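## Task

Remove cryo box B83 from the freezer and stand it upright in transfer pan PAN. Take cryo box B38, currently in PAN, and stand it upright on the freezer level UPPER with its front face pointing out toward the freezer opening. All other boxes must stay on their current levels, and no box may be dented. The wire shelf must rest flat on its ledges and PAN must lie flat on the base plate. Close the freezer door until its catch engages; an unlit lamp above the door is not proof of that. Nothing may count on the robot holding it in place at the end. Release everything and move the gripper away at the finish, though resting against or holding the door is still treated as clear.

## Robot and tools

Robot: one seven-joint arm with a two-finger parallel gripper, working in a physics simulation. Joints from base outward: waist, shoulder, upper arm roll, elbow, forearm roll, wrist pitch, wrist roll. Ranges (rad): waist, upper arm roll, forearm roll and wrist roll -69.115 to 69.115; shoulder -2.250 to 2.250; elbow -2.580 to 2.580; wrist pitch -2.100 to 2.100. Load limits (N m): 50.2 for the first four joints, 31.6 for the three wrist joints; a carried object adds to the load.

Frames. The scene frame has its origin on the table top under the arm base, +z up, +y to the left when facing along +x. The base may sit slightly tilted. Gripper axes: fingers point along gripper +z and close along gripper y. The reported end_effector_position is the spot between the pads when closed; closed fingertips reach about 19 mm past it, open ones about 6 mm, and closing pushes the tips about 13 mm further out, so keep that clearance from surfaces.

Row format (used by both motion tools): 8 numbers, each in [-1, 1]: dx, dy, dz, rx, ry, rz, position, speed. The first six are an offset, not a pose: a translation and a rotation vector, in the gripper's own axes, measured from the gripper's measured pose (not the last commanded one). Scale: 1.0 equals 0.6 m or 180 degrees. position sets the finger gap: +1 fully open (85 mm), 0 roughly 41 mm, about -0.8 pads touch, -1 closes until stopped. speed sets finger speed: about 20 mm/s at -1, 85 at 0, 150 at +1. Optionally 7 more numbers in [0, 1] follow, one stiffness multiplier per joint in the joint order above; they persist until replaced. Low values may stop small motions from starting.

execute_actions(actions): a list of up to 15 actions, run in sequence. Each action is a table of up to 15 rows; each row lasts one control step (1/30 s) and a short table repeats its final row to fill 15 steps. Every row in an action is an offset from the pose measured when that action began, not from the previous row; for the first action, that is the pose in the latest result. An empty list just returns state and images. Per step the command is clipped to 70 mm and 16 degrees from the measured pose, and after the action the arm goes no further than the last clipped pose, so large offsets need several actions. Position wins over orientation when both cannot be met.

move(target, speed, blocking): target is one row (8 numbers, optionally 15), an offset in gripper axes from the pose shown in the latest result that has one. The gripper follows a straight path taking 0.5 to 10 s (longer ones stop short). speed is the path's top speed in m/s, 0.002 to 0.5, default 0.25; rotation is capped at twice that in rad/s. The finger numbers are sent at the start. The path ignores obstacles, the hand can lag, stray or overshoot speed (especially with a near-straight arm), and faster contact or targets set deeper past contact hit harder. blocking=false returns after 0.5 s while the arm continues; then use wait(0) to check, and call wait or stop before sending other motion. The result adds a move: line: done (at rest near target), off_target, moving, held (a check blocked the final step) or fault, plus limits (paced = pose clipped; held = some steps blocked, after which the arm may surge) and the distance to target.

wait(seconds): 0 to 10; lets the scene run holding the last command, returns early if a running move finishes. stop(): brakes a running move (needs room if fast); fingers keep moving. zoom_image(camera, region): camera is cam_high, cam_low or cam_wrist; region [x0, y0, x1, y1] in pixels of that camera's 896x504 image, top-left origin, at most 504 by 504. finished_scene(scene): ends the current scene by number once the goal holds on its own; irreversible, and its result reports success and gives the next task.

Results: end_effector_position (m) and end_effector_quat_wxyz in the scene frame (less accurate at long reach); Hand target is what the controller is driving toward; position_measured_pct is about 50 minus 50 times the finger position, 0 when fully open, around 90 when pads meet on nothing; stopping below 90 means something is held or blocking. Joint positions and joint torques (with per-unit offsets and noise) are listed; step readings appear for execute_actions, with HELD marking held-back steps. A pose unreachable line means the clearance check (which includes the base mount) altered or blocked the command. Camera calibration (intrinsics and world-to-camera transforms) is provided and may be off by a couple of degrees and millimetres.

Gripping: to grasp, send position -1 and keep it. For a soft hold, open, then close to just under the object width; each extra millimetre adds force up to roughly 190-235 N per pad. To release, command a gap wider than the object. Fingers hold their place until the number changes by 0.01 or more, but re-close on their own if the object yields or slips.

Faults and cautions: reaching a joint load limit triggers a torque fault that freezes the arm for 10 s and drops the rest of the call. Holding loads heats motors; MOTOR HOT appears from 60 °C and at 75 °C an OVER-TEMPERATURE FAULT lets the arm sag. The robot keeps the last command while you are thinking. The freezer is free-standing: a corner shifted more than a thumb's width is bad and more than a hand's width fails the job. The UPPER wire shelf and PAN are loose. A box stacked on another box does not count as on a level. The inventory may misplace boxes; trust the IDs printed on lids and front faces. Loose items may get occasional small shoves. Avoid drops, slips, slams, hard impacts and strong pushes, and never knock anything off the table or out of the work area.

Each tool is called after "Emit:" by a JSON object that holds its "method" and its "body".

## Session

Emit:
{"method": "execute_actions", "body": {"actions": []}}

Scene clock: 0.00 s.
end_effector_position=(+0.4756, -0.2079, +0.1770) position_measured_pct=0.0 end_effector_quat_wxyz=(-0.590, +0.736, -0.030, +0.331)
Joint positions: [ 1.274  1.335 -0.456  1.328 -0.915  1.553 -0.043]
Joint velocities: [ 0.    -0.    -0.    -0.     0.001  0.     0.001]
Joint torques (N m, as the joint torque sensors report them, + toward a larger angle): no reading
Motor temperatures (°C, as the motors report them): [35 39 32 34 37 39 44]
Hand target: +0.476, -0.208, +0.177; -0.590, +0.736, -0.030, +0.331
Joint stiffness scale: [1. 1. 1. 1. 1. 1. 1.]
camera_calibration (this result's frames):
cam_wrist: T_world_to_cam=[[0.362593, -0.357435, -0.860678, -0.105222], [-0.756722, 0.42613, -0.495767, 0.596971], [0.543965, 0.831055, -0.115967, 0.0851996], [0, 0, 0, 1]] pos_world=[0.443548, -0.362803, 0.215276]

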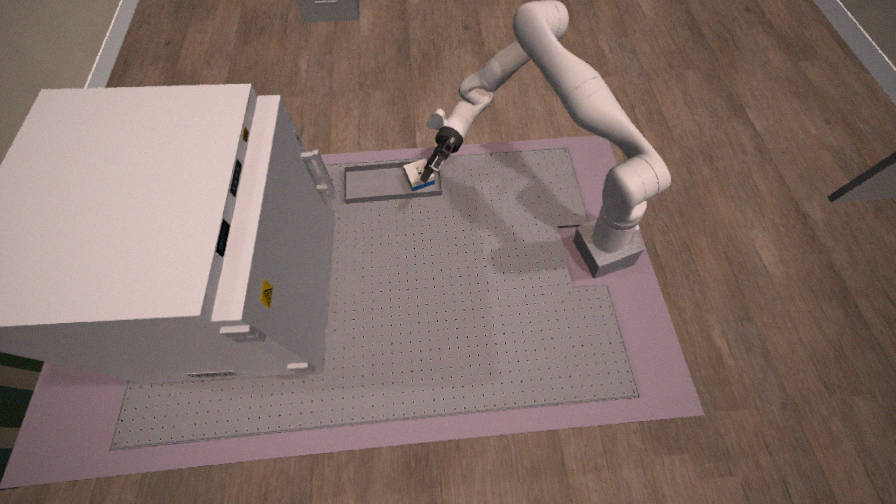

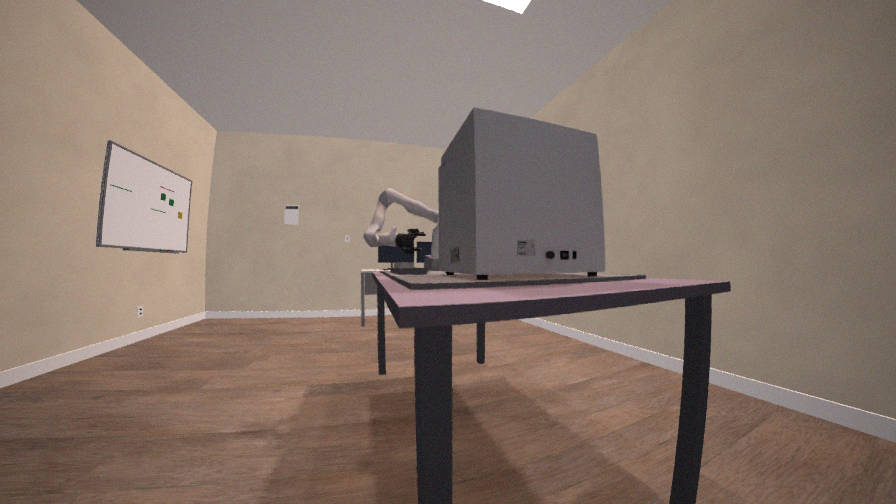

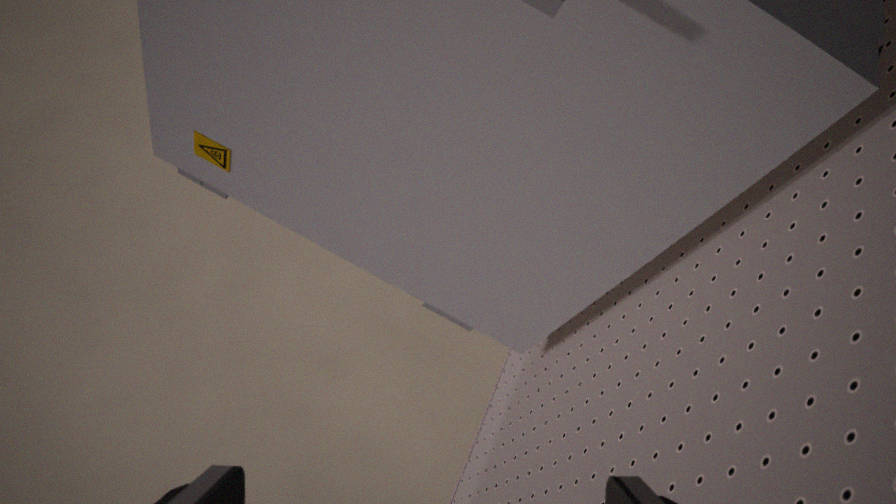

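Emit:
{"method": "move", "body": {"target": [0.283,-0.08,0.217,-0.275,0.199,-0.304,0.3,0]}}

Emit:
{"method": "move", "body": {"target": [0,0,0.09,0,0,0,0.3,0], "speed": 0.08}}

Scene clock: 3.63 s.
end_effector_position=(+0.6594, -0.1564, +0.2876) position_measured_pct=34.9 end_effector_quat_wxyz=(-0.003, +0.706, +0.001, +0.708)
Joint positions: [ 1.081  1.109 -0.853  2.153 -2.578  1.308  2.108]
Joint velocities: [-0.006 -0.     0.     0.001 -0.001  0.002  0.002]
Joint torques (N m, as the joint torque sensors report them, + toward a larger angle): [  3.25 -17.14  -6.    -1.     1.76   2.55  -0.09]
Motor temperatures (°C, as the motors report them): [35 39 32 34 37 39 44]
Hand target: +0.659, -0.156, +0.287; -0.002, +0.706, -0.001, +0.708
Off the commanded pose: 0.002 m, 0 deg.
Joint stiffness scale: [1. 1. 1. 1. 1. 1. 1.]
move: done
camera_calibration (this result's frames):
cam_wrist: T_world_to_cam=[[-0.0344542, -0.998334, 0.0462754, -0.157524], [0.00999973, -0.0466449, -0.998861, 0.334169], [0.999356, -0.0339523, 0.0115902, -0.517058], [0, 0, 0, 1]] pos_world=[0.507957, -0.15923, 0.347071]

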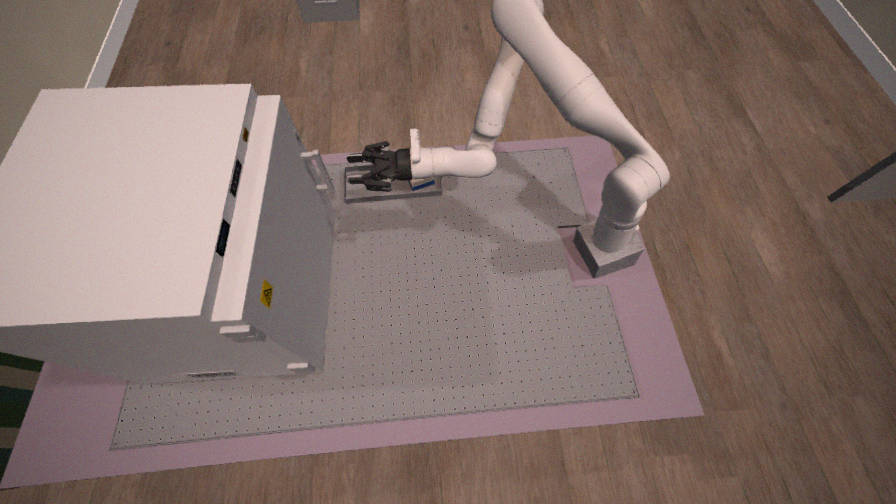

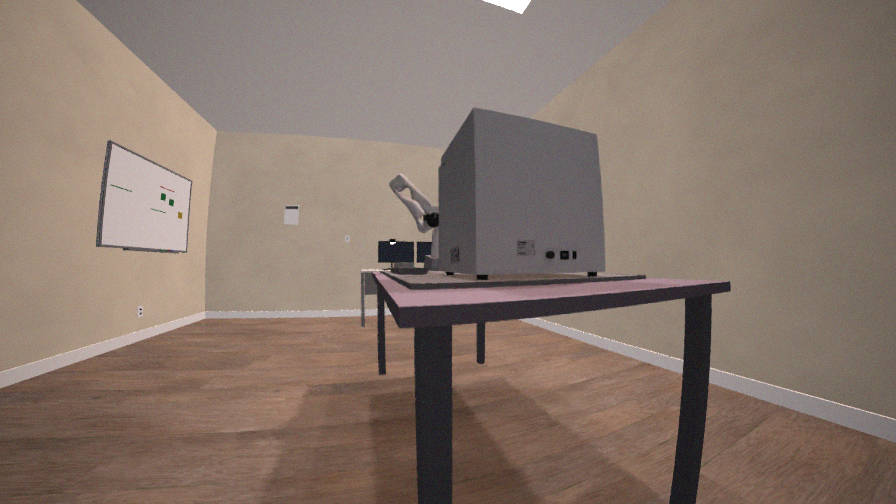

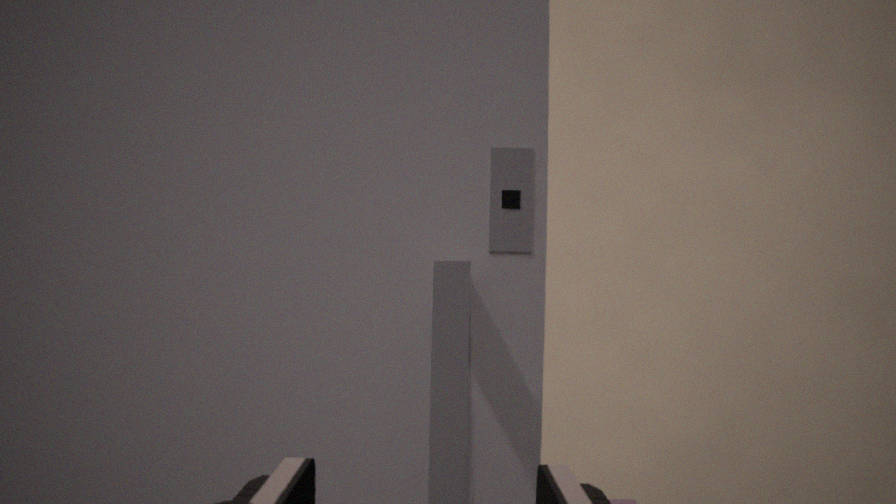

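Scene clock: 4.73 s.
end_effector_position=(+0.7113, -0.1573, +0.2872) position_measured_pct=34.9 end_effector_quat_wxyz=(+0.000, +0.706, +0.004, +0.709)
Joint positions: [ 1.014  1.107 -0.872  2.006 -2.625  1.209  2.082]
Joint velocities: [-0.004 -0.     0.    -0.002 -0.    -0.    -0.   ]
Joint torques (N m, as the joint torque sensors report them, + toward a larger angle): [  3.18 -18.42  -6.39  -2.33   1.6    2.43  -0.16]
Motor temperatures (°C, as the motors report them): [35 39 32 34 37 39 44]
Hand target: +0.713, -0.156, +0.288; -0.003, +0.706, +0.001, +0.708
Off the commanded pose: 0.003 m, 1 deg.
Joint stiffness scale: [1. 1. 1. 1. 1. 1. 1.]
move: done
camera_calibration (this result's frames):
cam_wrist: T_world_to_cam=[[-0.0344679, -0.997882, 0.0551695, -0.159116], [0.0118907, -0.0556079, -0.998382, 0.330282], [0.999335, -0.0337561, 0.0137822, -0.569517], [0, 0, 0, 1]] pos_world=[0.559727, -0.159637, 0.346375]

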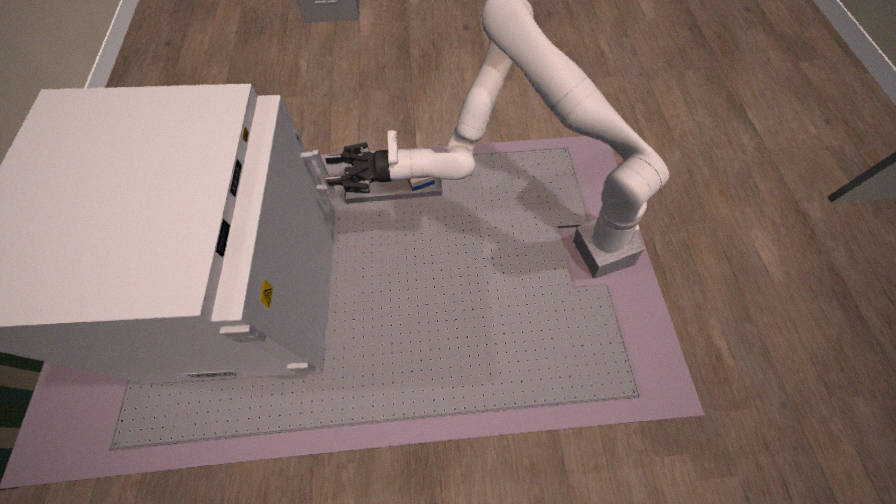

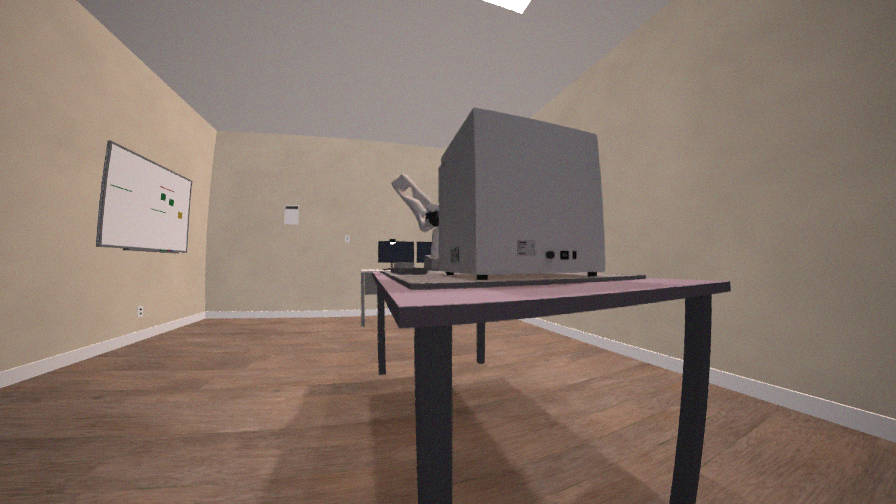

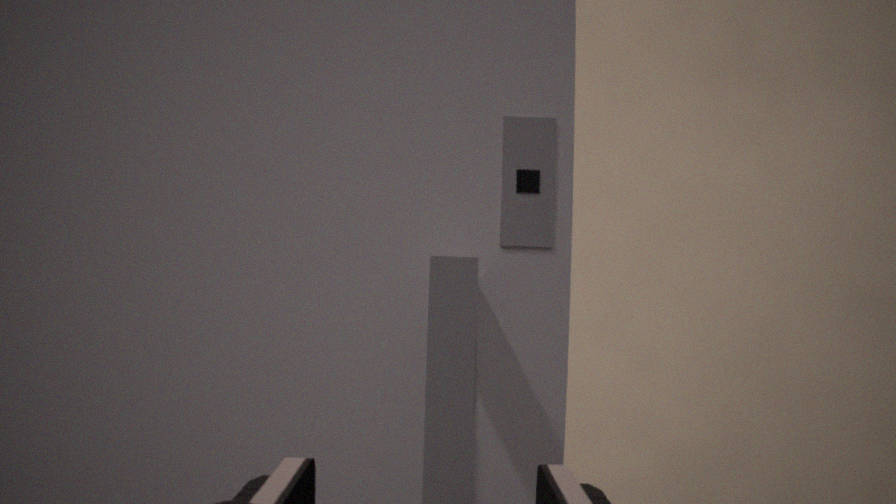

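Repeat the sequence.

Emit:
{"method": "execute_actions", "body": {"actions": [[[0,0.007,0.033,0,0,0,0.3,0]],[[0,0,0,0,0,0,-1,0]],[[0,0,0,0,0,0,-1,0]]]}}

Emit:
{"method": "move", "body": {"target": [0,-0.03,-0.118,-0.055,0,0,-1,0], "speed": 0.04}}

Emit:
{"method": "move", "body": {"target": [0,-0.03,-0.118,-0.055,0,0,-1,0], "speed": 0.05}}

Emit:
{"method": "execute_actions", "body": {"actions": [[[0,0,0,0,0,0,0.3,1]],[[0,0,-0.06,0.04,0,0,0.3,1]],[[0,0,0,0,0,0,-1,1]]]}}

Emit:
{"method": "move", "body": {"target": [0,0.23,0,0.4,0,0,-1,0]}}

Emit:
{"method": "move", "body": {"target": [0,0.185,0.13,0,0,0,-1,0], "speed": 0.15}}

Scene clock: 6.50 s.
end_effector_position=(+0.7294, -0.1626, +0.2888) position_measured_pct=81.0 end_effector_quat_wxyz=(+0.004, +0.704, +0.008, +0.710)
Joint positions: [ 0.998  1.107 -0.872  1.945 -2.625  1.168  2.068]
Joint velocities: [ 0.  0. -0. -0. -0.  0.  0.]
Joint torques (N m, as the joint torque sensors report them, + toward a larger angle): [  1.04 -19.38  -7.04  -4.27   1.84   1.73   0.2 ]
Motor temperatures (°C, as the motors report them): [35 39 32 34 37 39 44]
Hand target: +0.730, -0.162, +0.289; +0.004, +0.704, +0.008, +0.710
Off the commanded pose: 0.000 m, 0 deg.
Joint stiffness scale: [1. 1. 1. 1. 1. 1. 1.]
Step readings (end_effector_position; steps 1 to 15: 1st action; 16 to 30: 2nd action; 31 to 45: 3rd action):
0: (+0.7114, -0.1571, +0.2872)
1: (+0.7119, -0.1572, +0.2871)
2: (+0.7153, -0.1579, +0.2866)
4: (+0.7229, -0.1608, +0.2872)
8: (+0.7284, -0.1628, +0.2886)
15: (+0.7295, -0.1622, +0.2888)
16: (+0.7295, -0.1621, +0.2888)
17: (+0.7295, -0.1621, +0.2888)
19: (+0.7295, -0.1621, +0.2888)
23: (+0.7295, -0.1621, +0.2888)
30: (+0.7295, -0.1621, +0.2888)
31: (+0.7295, -0.1621, +0.2888)
32: (+0.7295, -0.1625, +0.2888)
34: (+0.7294, -0.1626, +0.2888)
38: (+0.7294, -0.1626, +0.2888)
45: end_effector_position above
camera_calibration (this result's frames):
cam_wrist: T_world_to_cam=[[-0.0347448, -0.997248, 0.0654987, -0.166485], [0.0161801, -0.066091, -0.997682, 0.326331], [0.999265, -0.0336045, 0.0184319, -0.589049], [0, 0, 0, 1]] pos_world=[0.577551, -0.164254, 0.347337]

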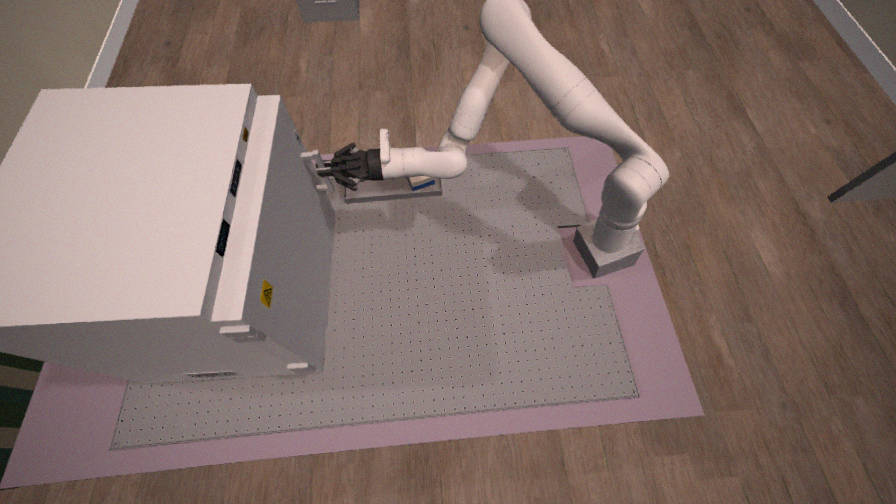

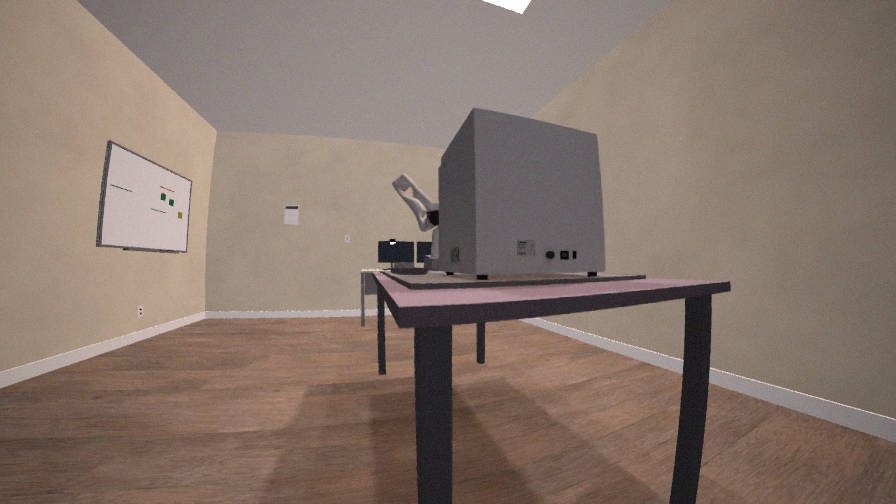

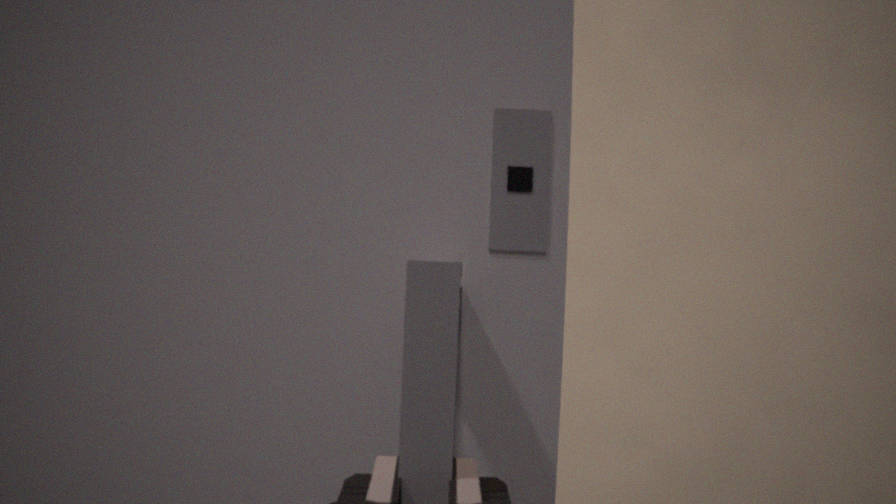

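Scene clock: 8.93 s.
end_effector_position=(+0.6598, -0.1441, +0.2887) position_measured_pct=81.0 end_effector_quat_wxyz=(+0.061, +0.700, -0.053, +0.709)
Joint positions: [ 0.92   1.113 -0.873  2.223 -2.851  1.568  2.237]
Joint velocities: [-0.008  0.001  0.     0.003 -0.011  0.013 -0.001]
Joint torques (N m, as the joint torque sensors report them, + toward a larger angle): [  3.13 -18.16  -5.36  -0.75   2.25   2.12   0.08]
Motor temperatures (°C, as the motors report them): [35 39 32 34 37 39 44]
Hand target: +0.659, -0.145, +0.288; +0.064, +0.701, -0.053, +0.708
Off the commanded pose: 0.002 m, 0 deg.
Joint stiffness scale: [1. 1. 1. 1. 1. 1. 1.]
move: done
camera_calibration (this result's frames):
cam_wrist: T_world_to_cam=[[-0.199882, -0.978018, 0.0594031, -0.0369847], [0.010697, -0.0628011, -0.997969, 0.332762], [0.979762, -0.19884, 0.0230146, -0.531191], [0, 0, 0, 1]] pos_world=[0.509488, -0.120896, 0.346508]

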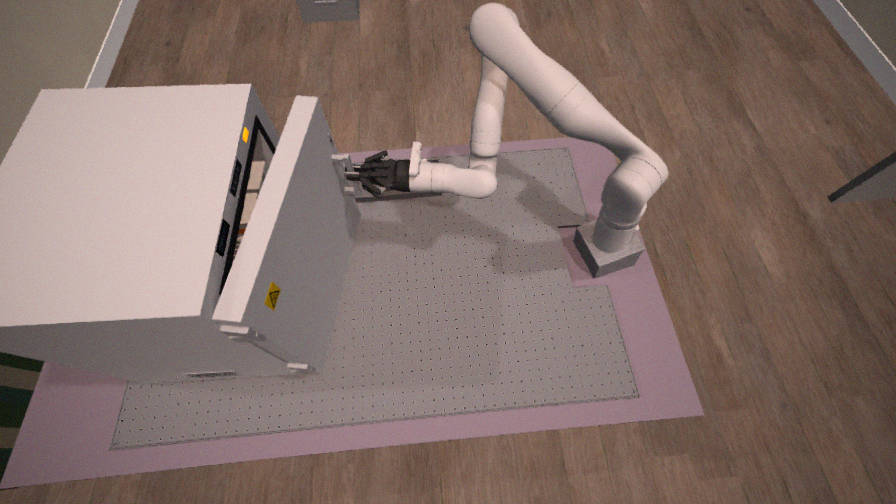

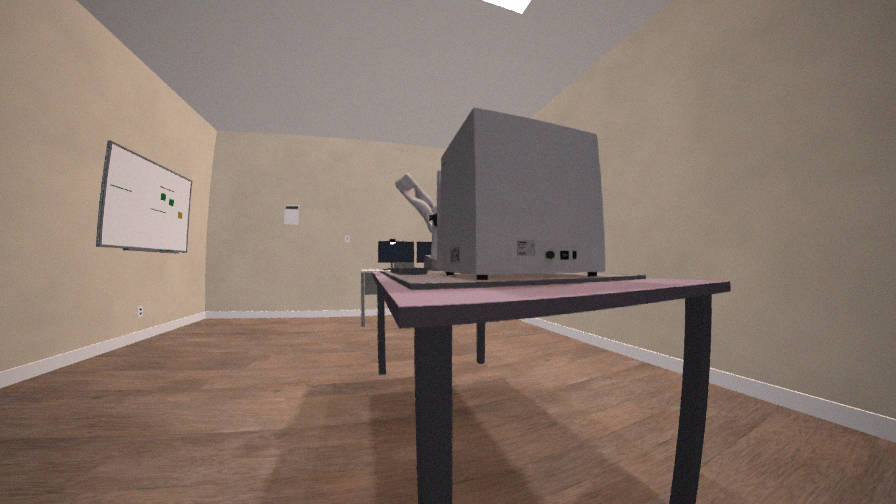

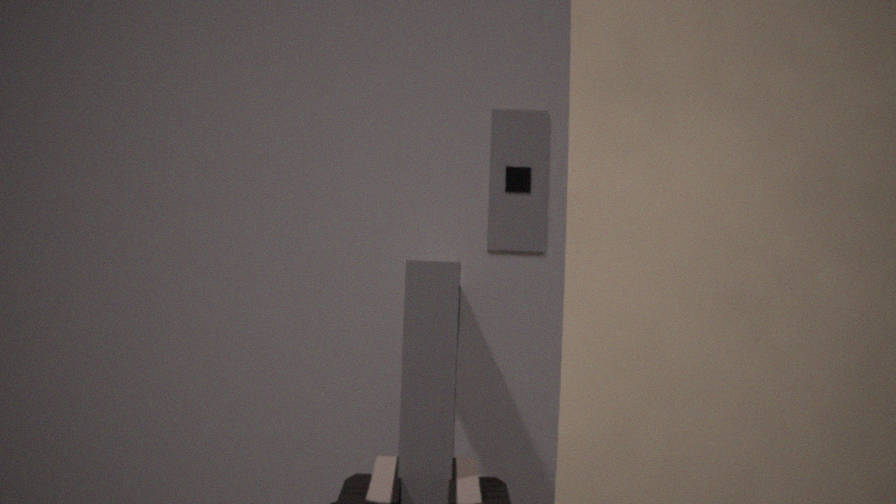

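Scene clock: 10.97 s.
end_effector_position=(+0.5945, -0.1146, +0.2885) position_measured_pct=81.0 end_effector_quat_wxyz=(+0.119, +0.691, -0.113, +0.704)
Joint positions: [ 0.73   1.208 -0.93   2.429 -3.061  2.064  2.354]
Joint velocities: [-0.012  0.002  0.001  0.    -0.011  0.018  0.   ]
Joint torques (N m, as the joint torque sensors report them, + toward a larger angle): [  2.18 -16.82  -4.37   1.28   2.18   2.27  -0.08]
Motor temperatures (°C, as the motors report them): [35 39 32 34 37 39 44]
Hand target: +0.593, -0.115, +0.288; +0.121, +0.692, -0.114, +0.702
Off the commanded pose: 0.002 m, 0 deg.
Joint stiffness scale: [1. 1. 1. 1. 1. 1. 1.]
move: done
camera_calibration (this result's frames):
cam_wrist: T_world_to_cam=[[-0.360929, -0.931081, 0.053081, 0.0817597], [0.00720656, -0.0597005, -0.99819, 0.337575], [0.932565, -0.359893, 0.0282575, -0.453188], [0, 0, 0, 1]] pos_world=[0.449705, -0.0668212, 0.34543]

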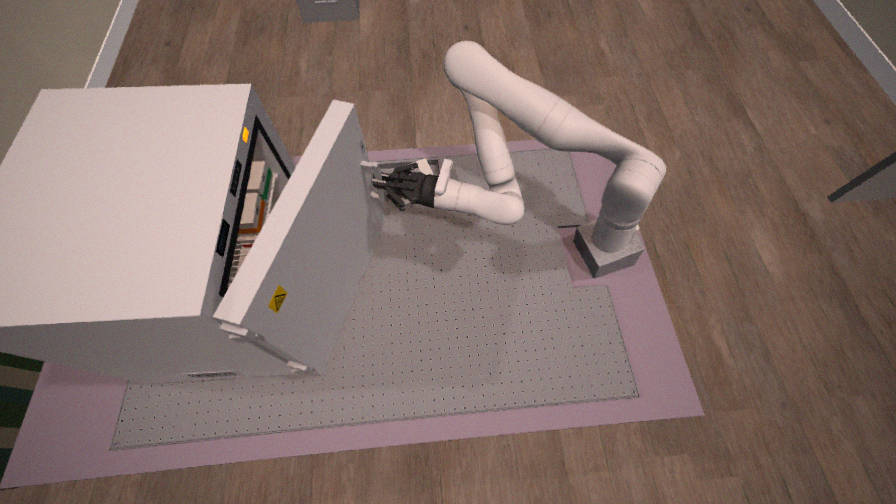

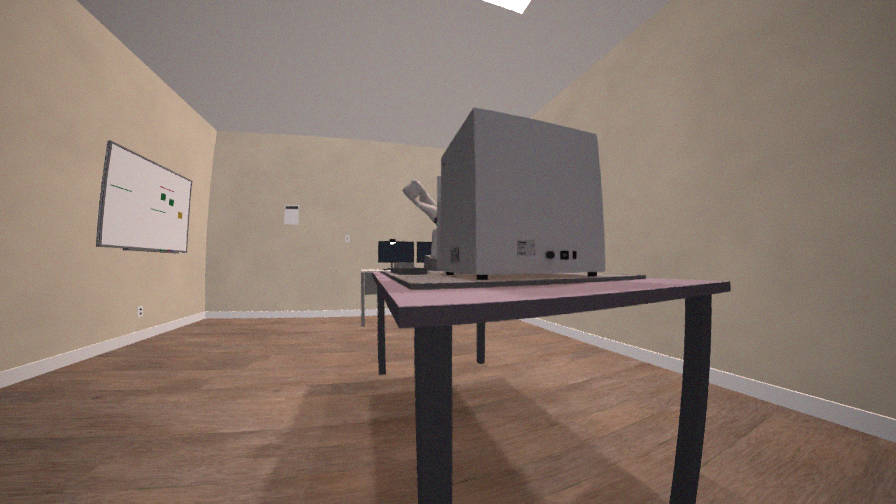

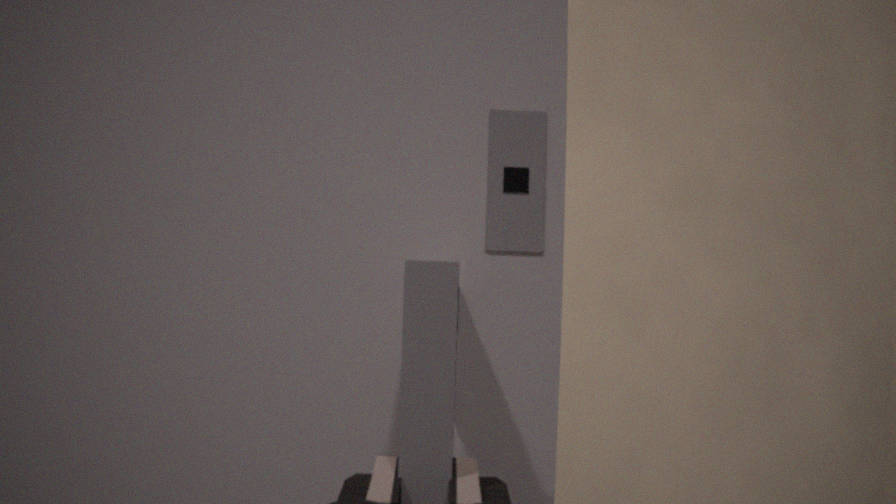

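Scene clock: 12.47 s.
end_effector_position=(+0.5623, -0.1011, +0.2880) position_measured_pct=91.7 end_effector_quat_wxyz=(+0.075, +0.698, -0.067, +0.709)
Joint positions: [ 0.765  1.216 -0.799  2.541 -2.854  2.076  2.351]
Joint velocities: [ 0.     0.001 -0.    -0.     0.001 -0.001 -0.   ]
Joint torques (N m, as the joint torque sensors report them, + toward a larger angle): [  2.16 -15.53  -3.81   2.23   1.99   1.83  -0.18]
Motor temperatures (°C, as the motors report them): [35 39 32 34 37 39 44]
Hand target: +0.562, -0.101, +0.288; +0.075, +0.698, -0.067, +0.709
Off the commanded pose: 0.000 m, 0 deg.
Joint stiffness scale: [1. 1. 1. 1. 1. 1. 1.]
Step readings (end_effector_position; steps 1 to 15: 1st action; 16 to 30: 2nd action; 31 to 45: 3rd action):
0: (+0.5945, -0.1146, +0.2885)
1: (+0.5945, -0.1146, +0.2885)
2: (+0.5945, -0.1146, +0.2885)
4: (+0.5945, -0.1146, +0.2885)
8: (+0.5945, -0.1146, +0.2885)
15: (+0.5945, -0.1146, +0.2885)
16: (+0.5943, -0.1144, +0.2885)
17: (+0.5925, -0.1127, +0.2887)
19: (+0.5833, -0.1062, +0.2887)
23: (+0.5665, -0.0995, +0.2889)
30: (+0.5623, -0.1010, +0.2880)
31: (+0.5623, -0.1011, +0.2880)
32: (+0.5623, -0.1011, +0.2880)
34: (+0.5623, -0.1011, +0.2880)
38: (+0.5623, -0.1011, +0.2880)
45: end_effector_position above
camera_calibration (this result's frames):
cam_wrist: T_world_to_cam=[[-0.23911, -0.969296, 0.0573733, 0.00919549], [0.011973, -0.062026, -0.998003, 0.335163], [0.970919, -0.237946, 0.0264364, -0.427], [0, 0, 0, 1]] pos_world=[0.412768, -0.071901, 0.345255]

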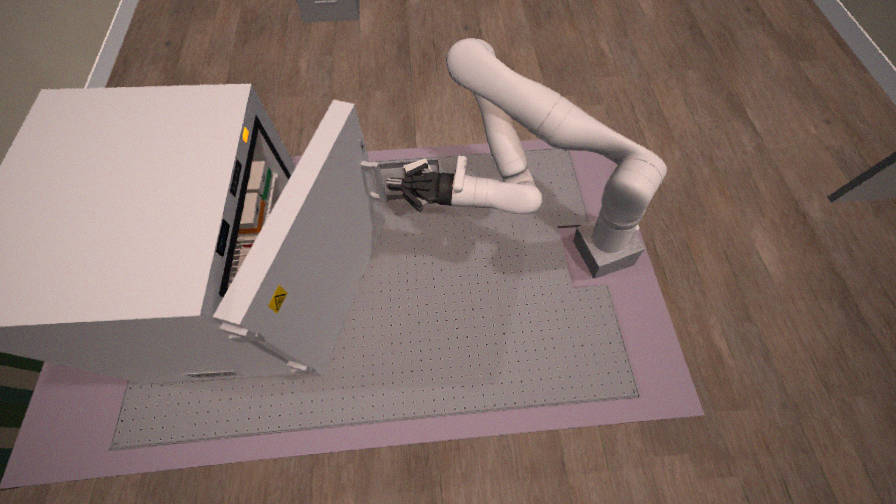

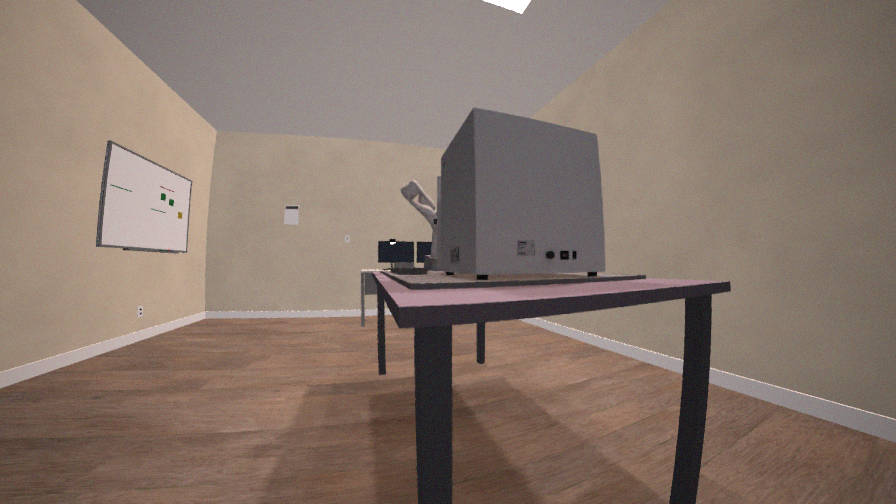

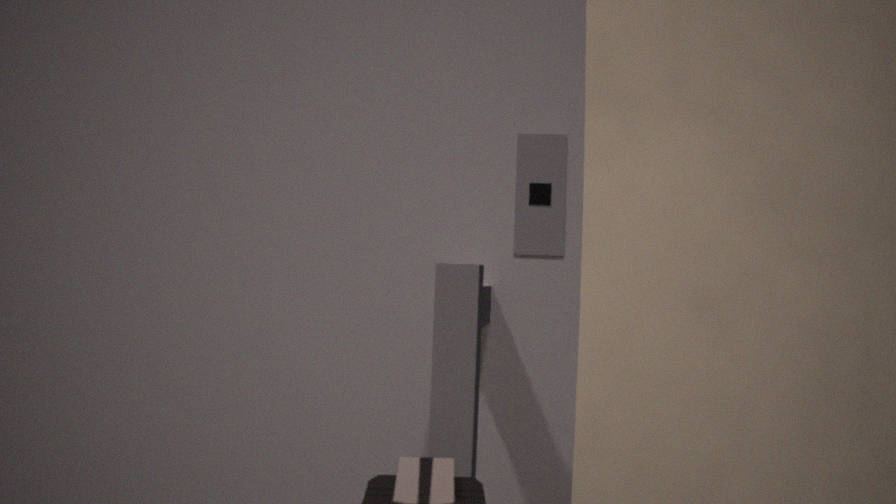

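Scene clock: 15.53 s.
end_effector_position=(+0.5363, -0.2387, +0.2907) position_measured_pct=91.7 end_effector_quat_wxyz=(-0.342, +0.611, +0.362, +0.615)
Joint positions: [ 1.128  1.198 -0.277  1.134 -1.178  1.825  0.881]
Joint velocities: [-0.004  0.005  0.    -0.003  0.001  0.002  0.001]
Joint torques (N m, as the joint torque sensors report them, + toward a larger angle): [  4.12 -22.98  -2.67  -4.48  -1.75   1.96  -0.14]
Motor temperatures (°C, as the motors report them): [35 39 32 34 37 39 44]
Hand target: +0.534, -0.237, +0.289; -0.348, +0.611, +0.362, +0.612
Off the commanded pose: 0.003 m, 1 deg.
Joint stiffness scale: [1. 1. 1. 1. 1. 1. 1.]
move: done
camera_calibration (this result's frames):
cam_wrist: T_world_to_cam=[[0.840868, -0.535805, 0.0765157, -0.611833], [0.0653699, -0.0397978, -0.997067, 0.306106], [0.537278, 0.843403, 0.00156085, 0.0633024], [0, 0, 0, 1]] pos_world=[0.460449, -0.36903, 0.351924]

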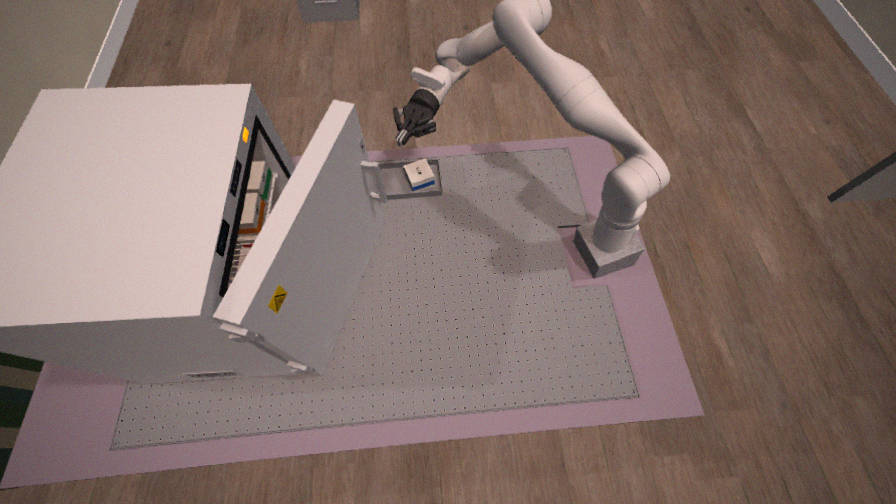

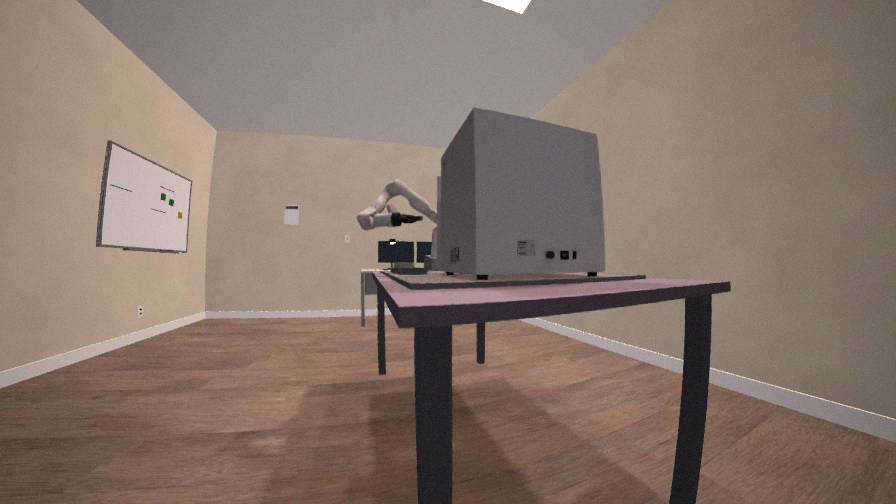

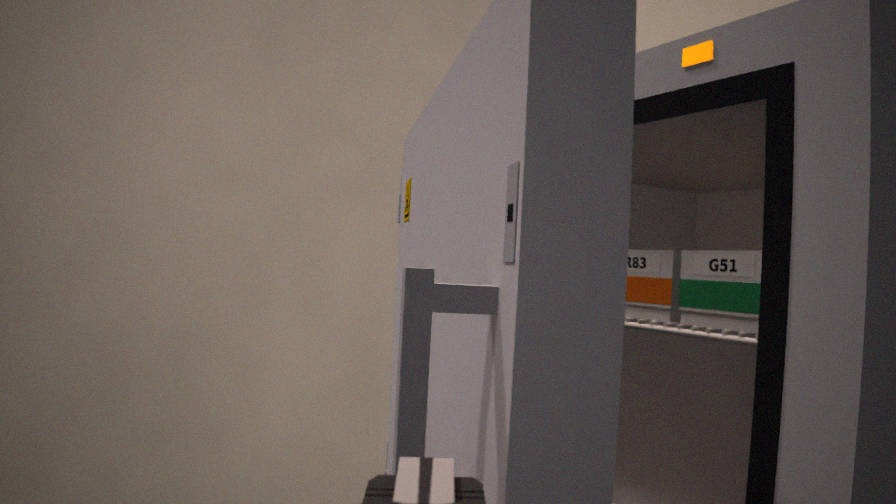

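Scene clock: 17.00 s.
end_effector_position=(+0.6692, -0.2277, +0.2926) position_measured_pct=91.7 end_effector_quat_wxyz=(-0.340, +0.612, +0.366, +0.613)
Joint positions: [ 0.932  1.323 -0.318  0.69  -1.29   1.751  0.571]
Joint velocities: [-0.003  0.005 -0.    -0.004 -0.001  0.    -0.001]
Joint torques (N m, as the joint torque sensors report them, + toward a larger angle): [  4.77 -25.82  -3.08  -6.4   -2.41   1.29  -0.2 ]
Motor temperatures (°C, as the motors report them): [35 39 32 34 37 39 44]
Hand target: +0.672, -0.227, +0.294; -0.342, +0.611, +0.362, +0.616
Off the commanded pose: 0.002 m, 1 deg.
Joint stiffness scale: [1. 1. 1. 1. 1. 1. 1.]
move: done
camera_calibration (this result's frames):
cam_wrist: T_world_to_cam=[[0.842228, -0.533013, 0.0809238, -0.719395], [0.0645359, -0.0493466, -0.996695, 0.298021], [0.535245, 0.844667, -0.00716259, -0.0131639], [0, 0, 0, 1]] pos_world=[0.593708, -0.357622, 0.355157]

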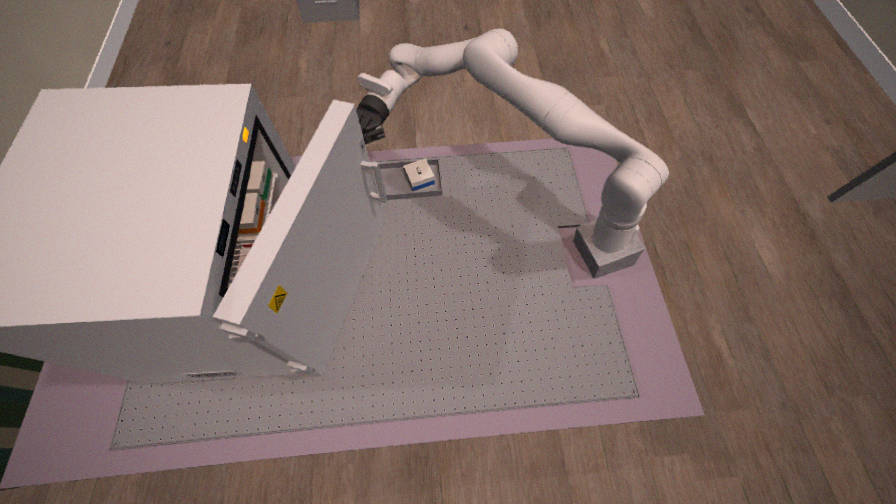

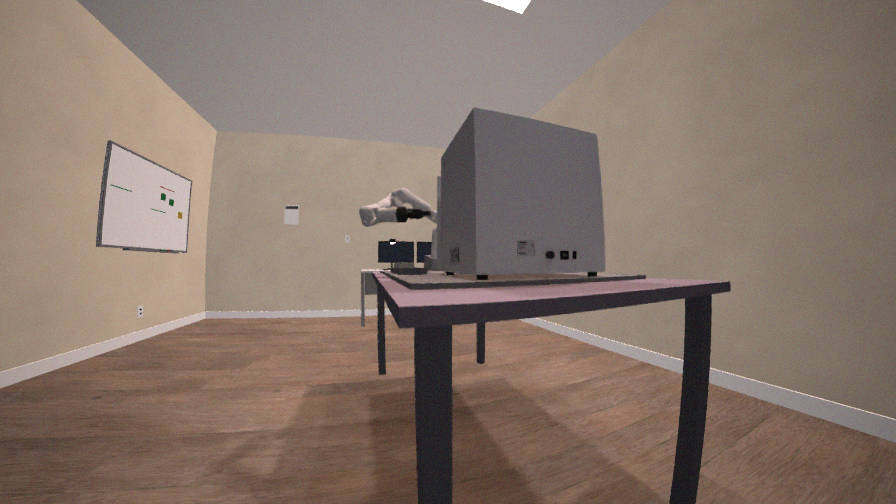

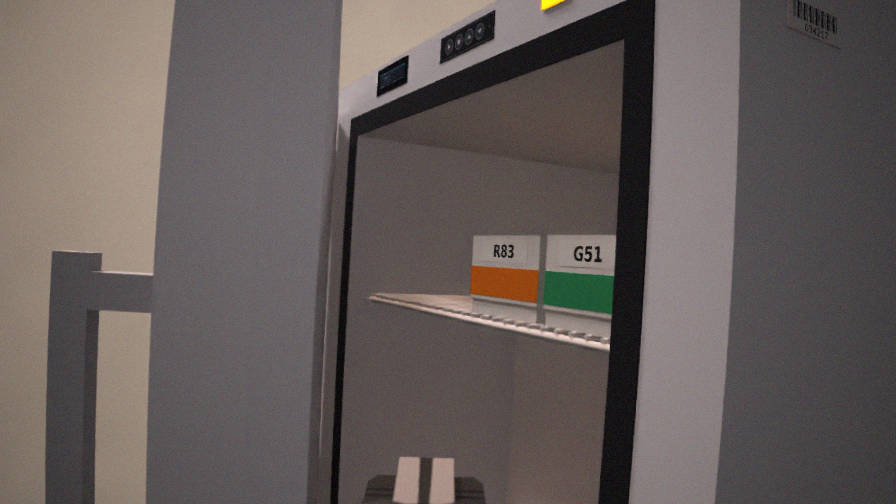

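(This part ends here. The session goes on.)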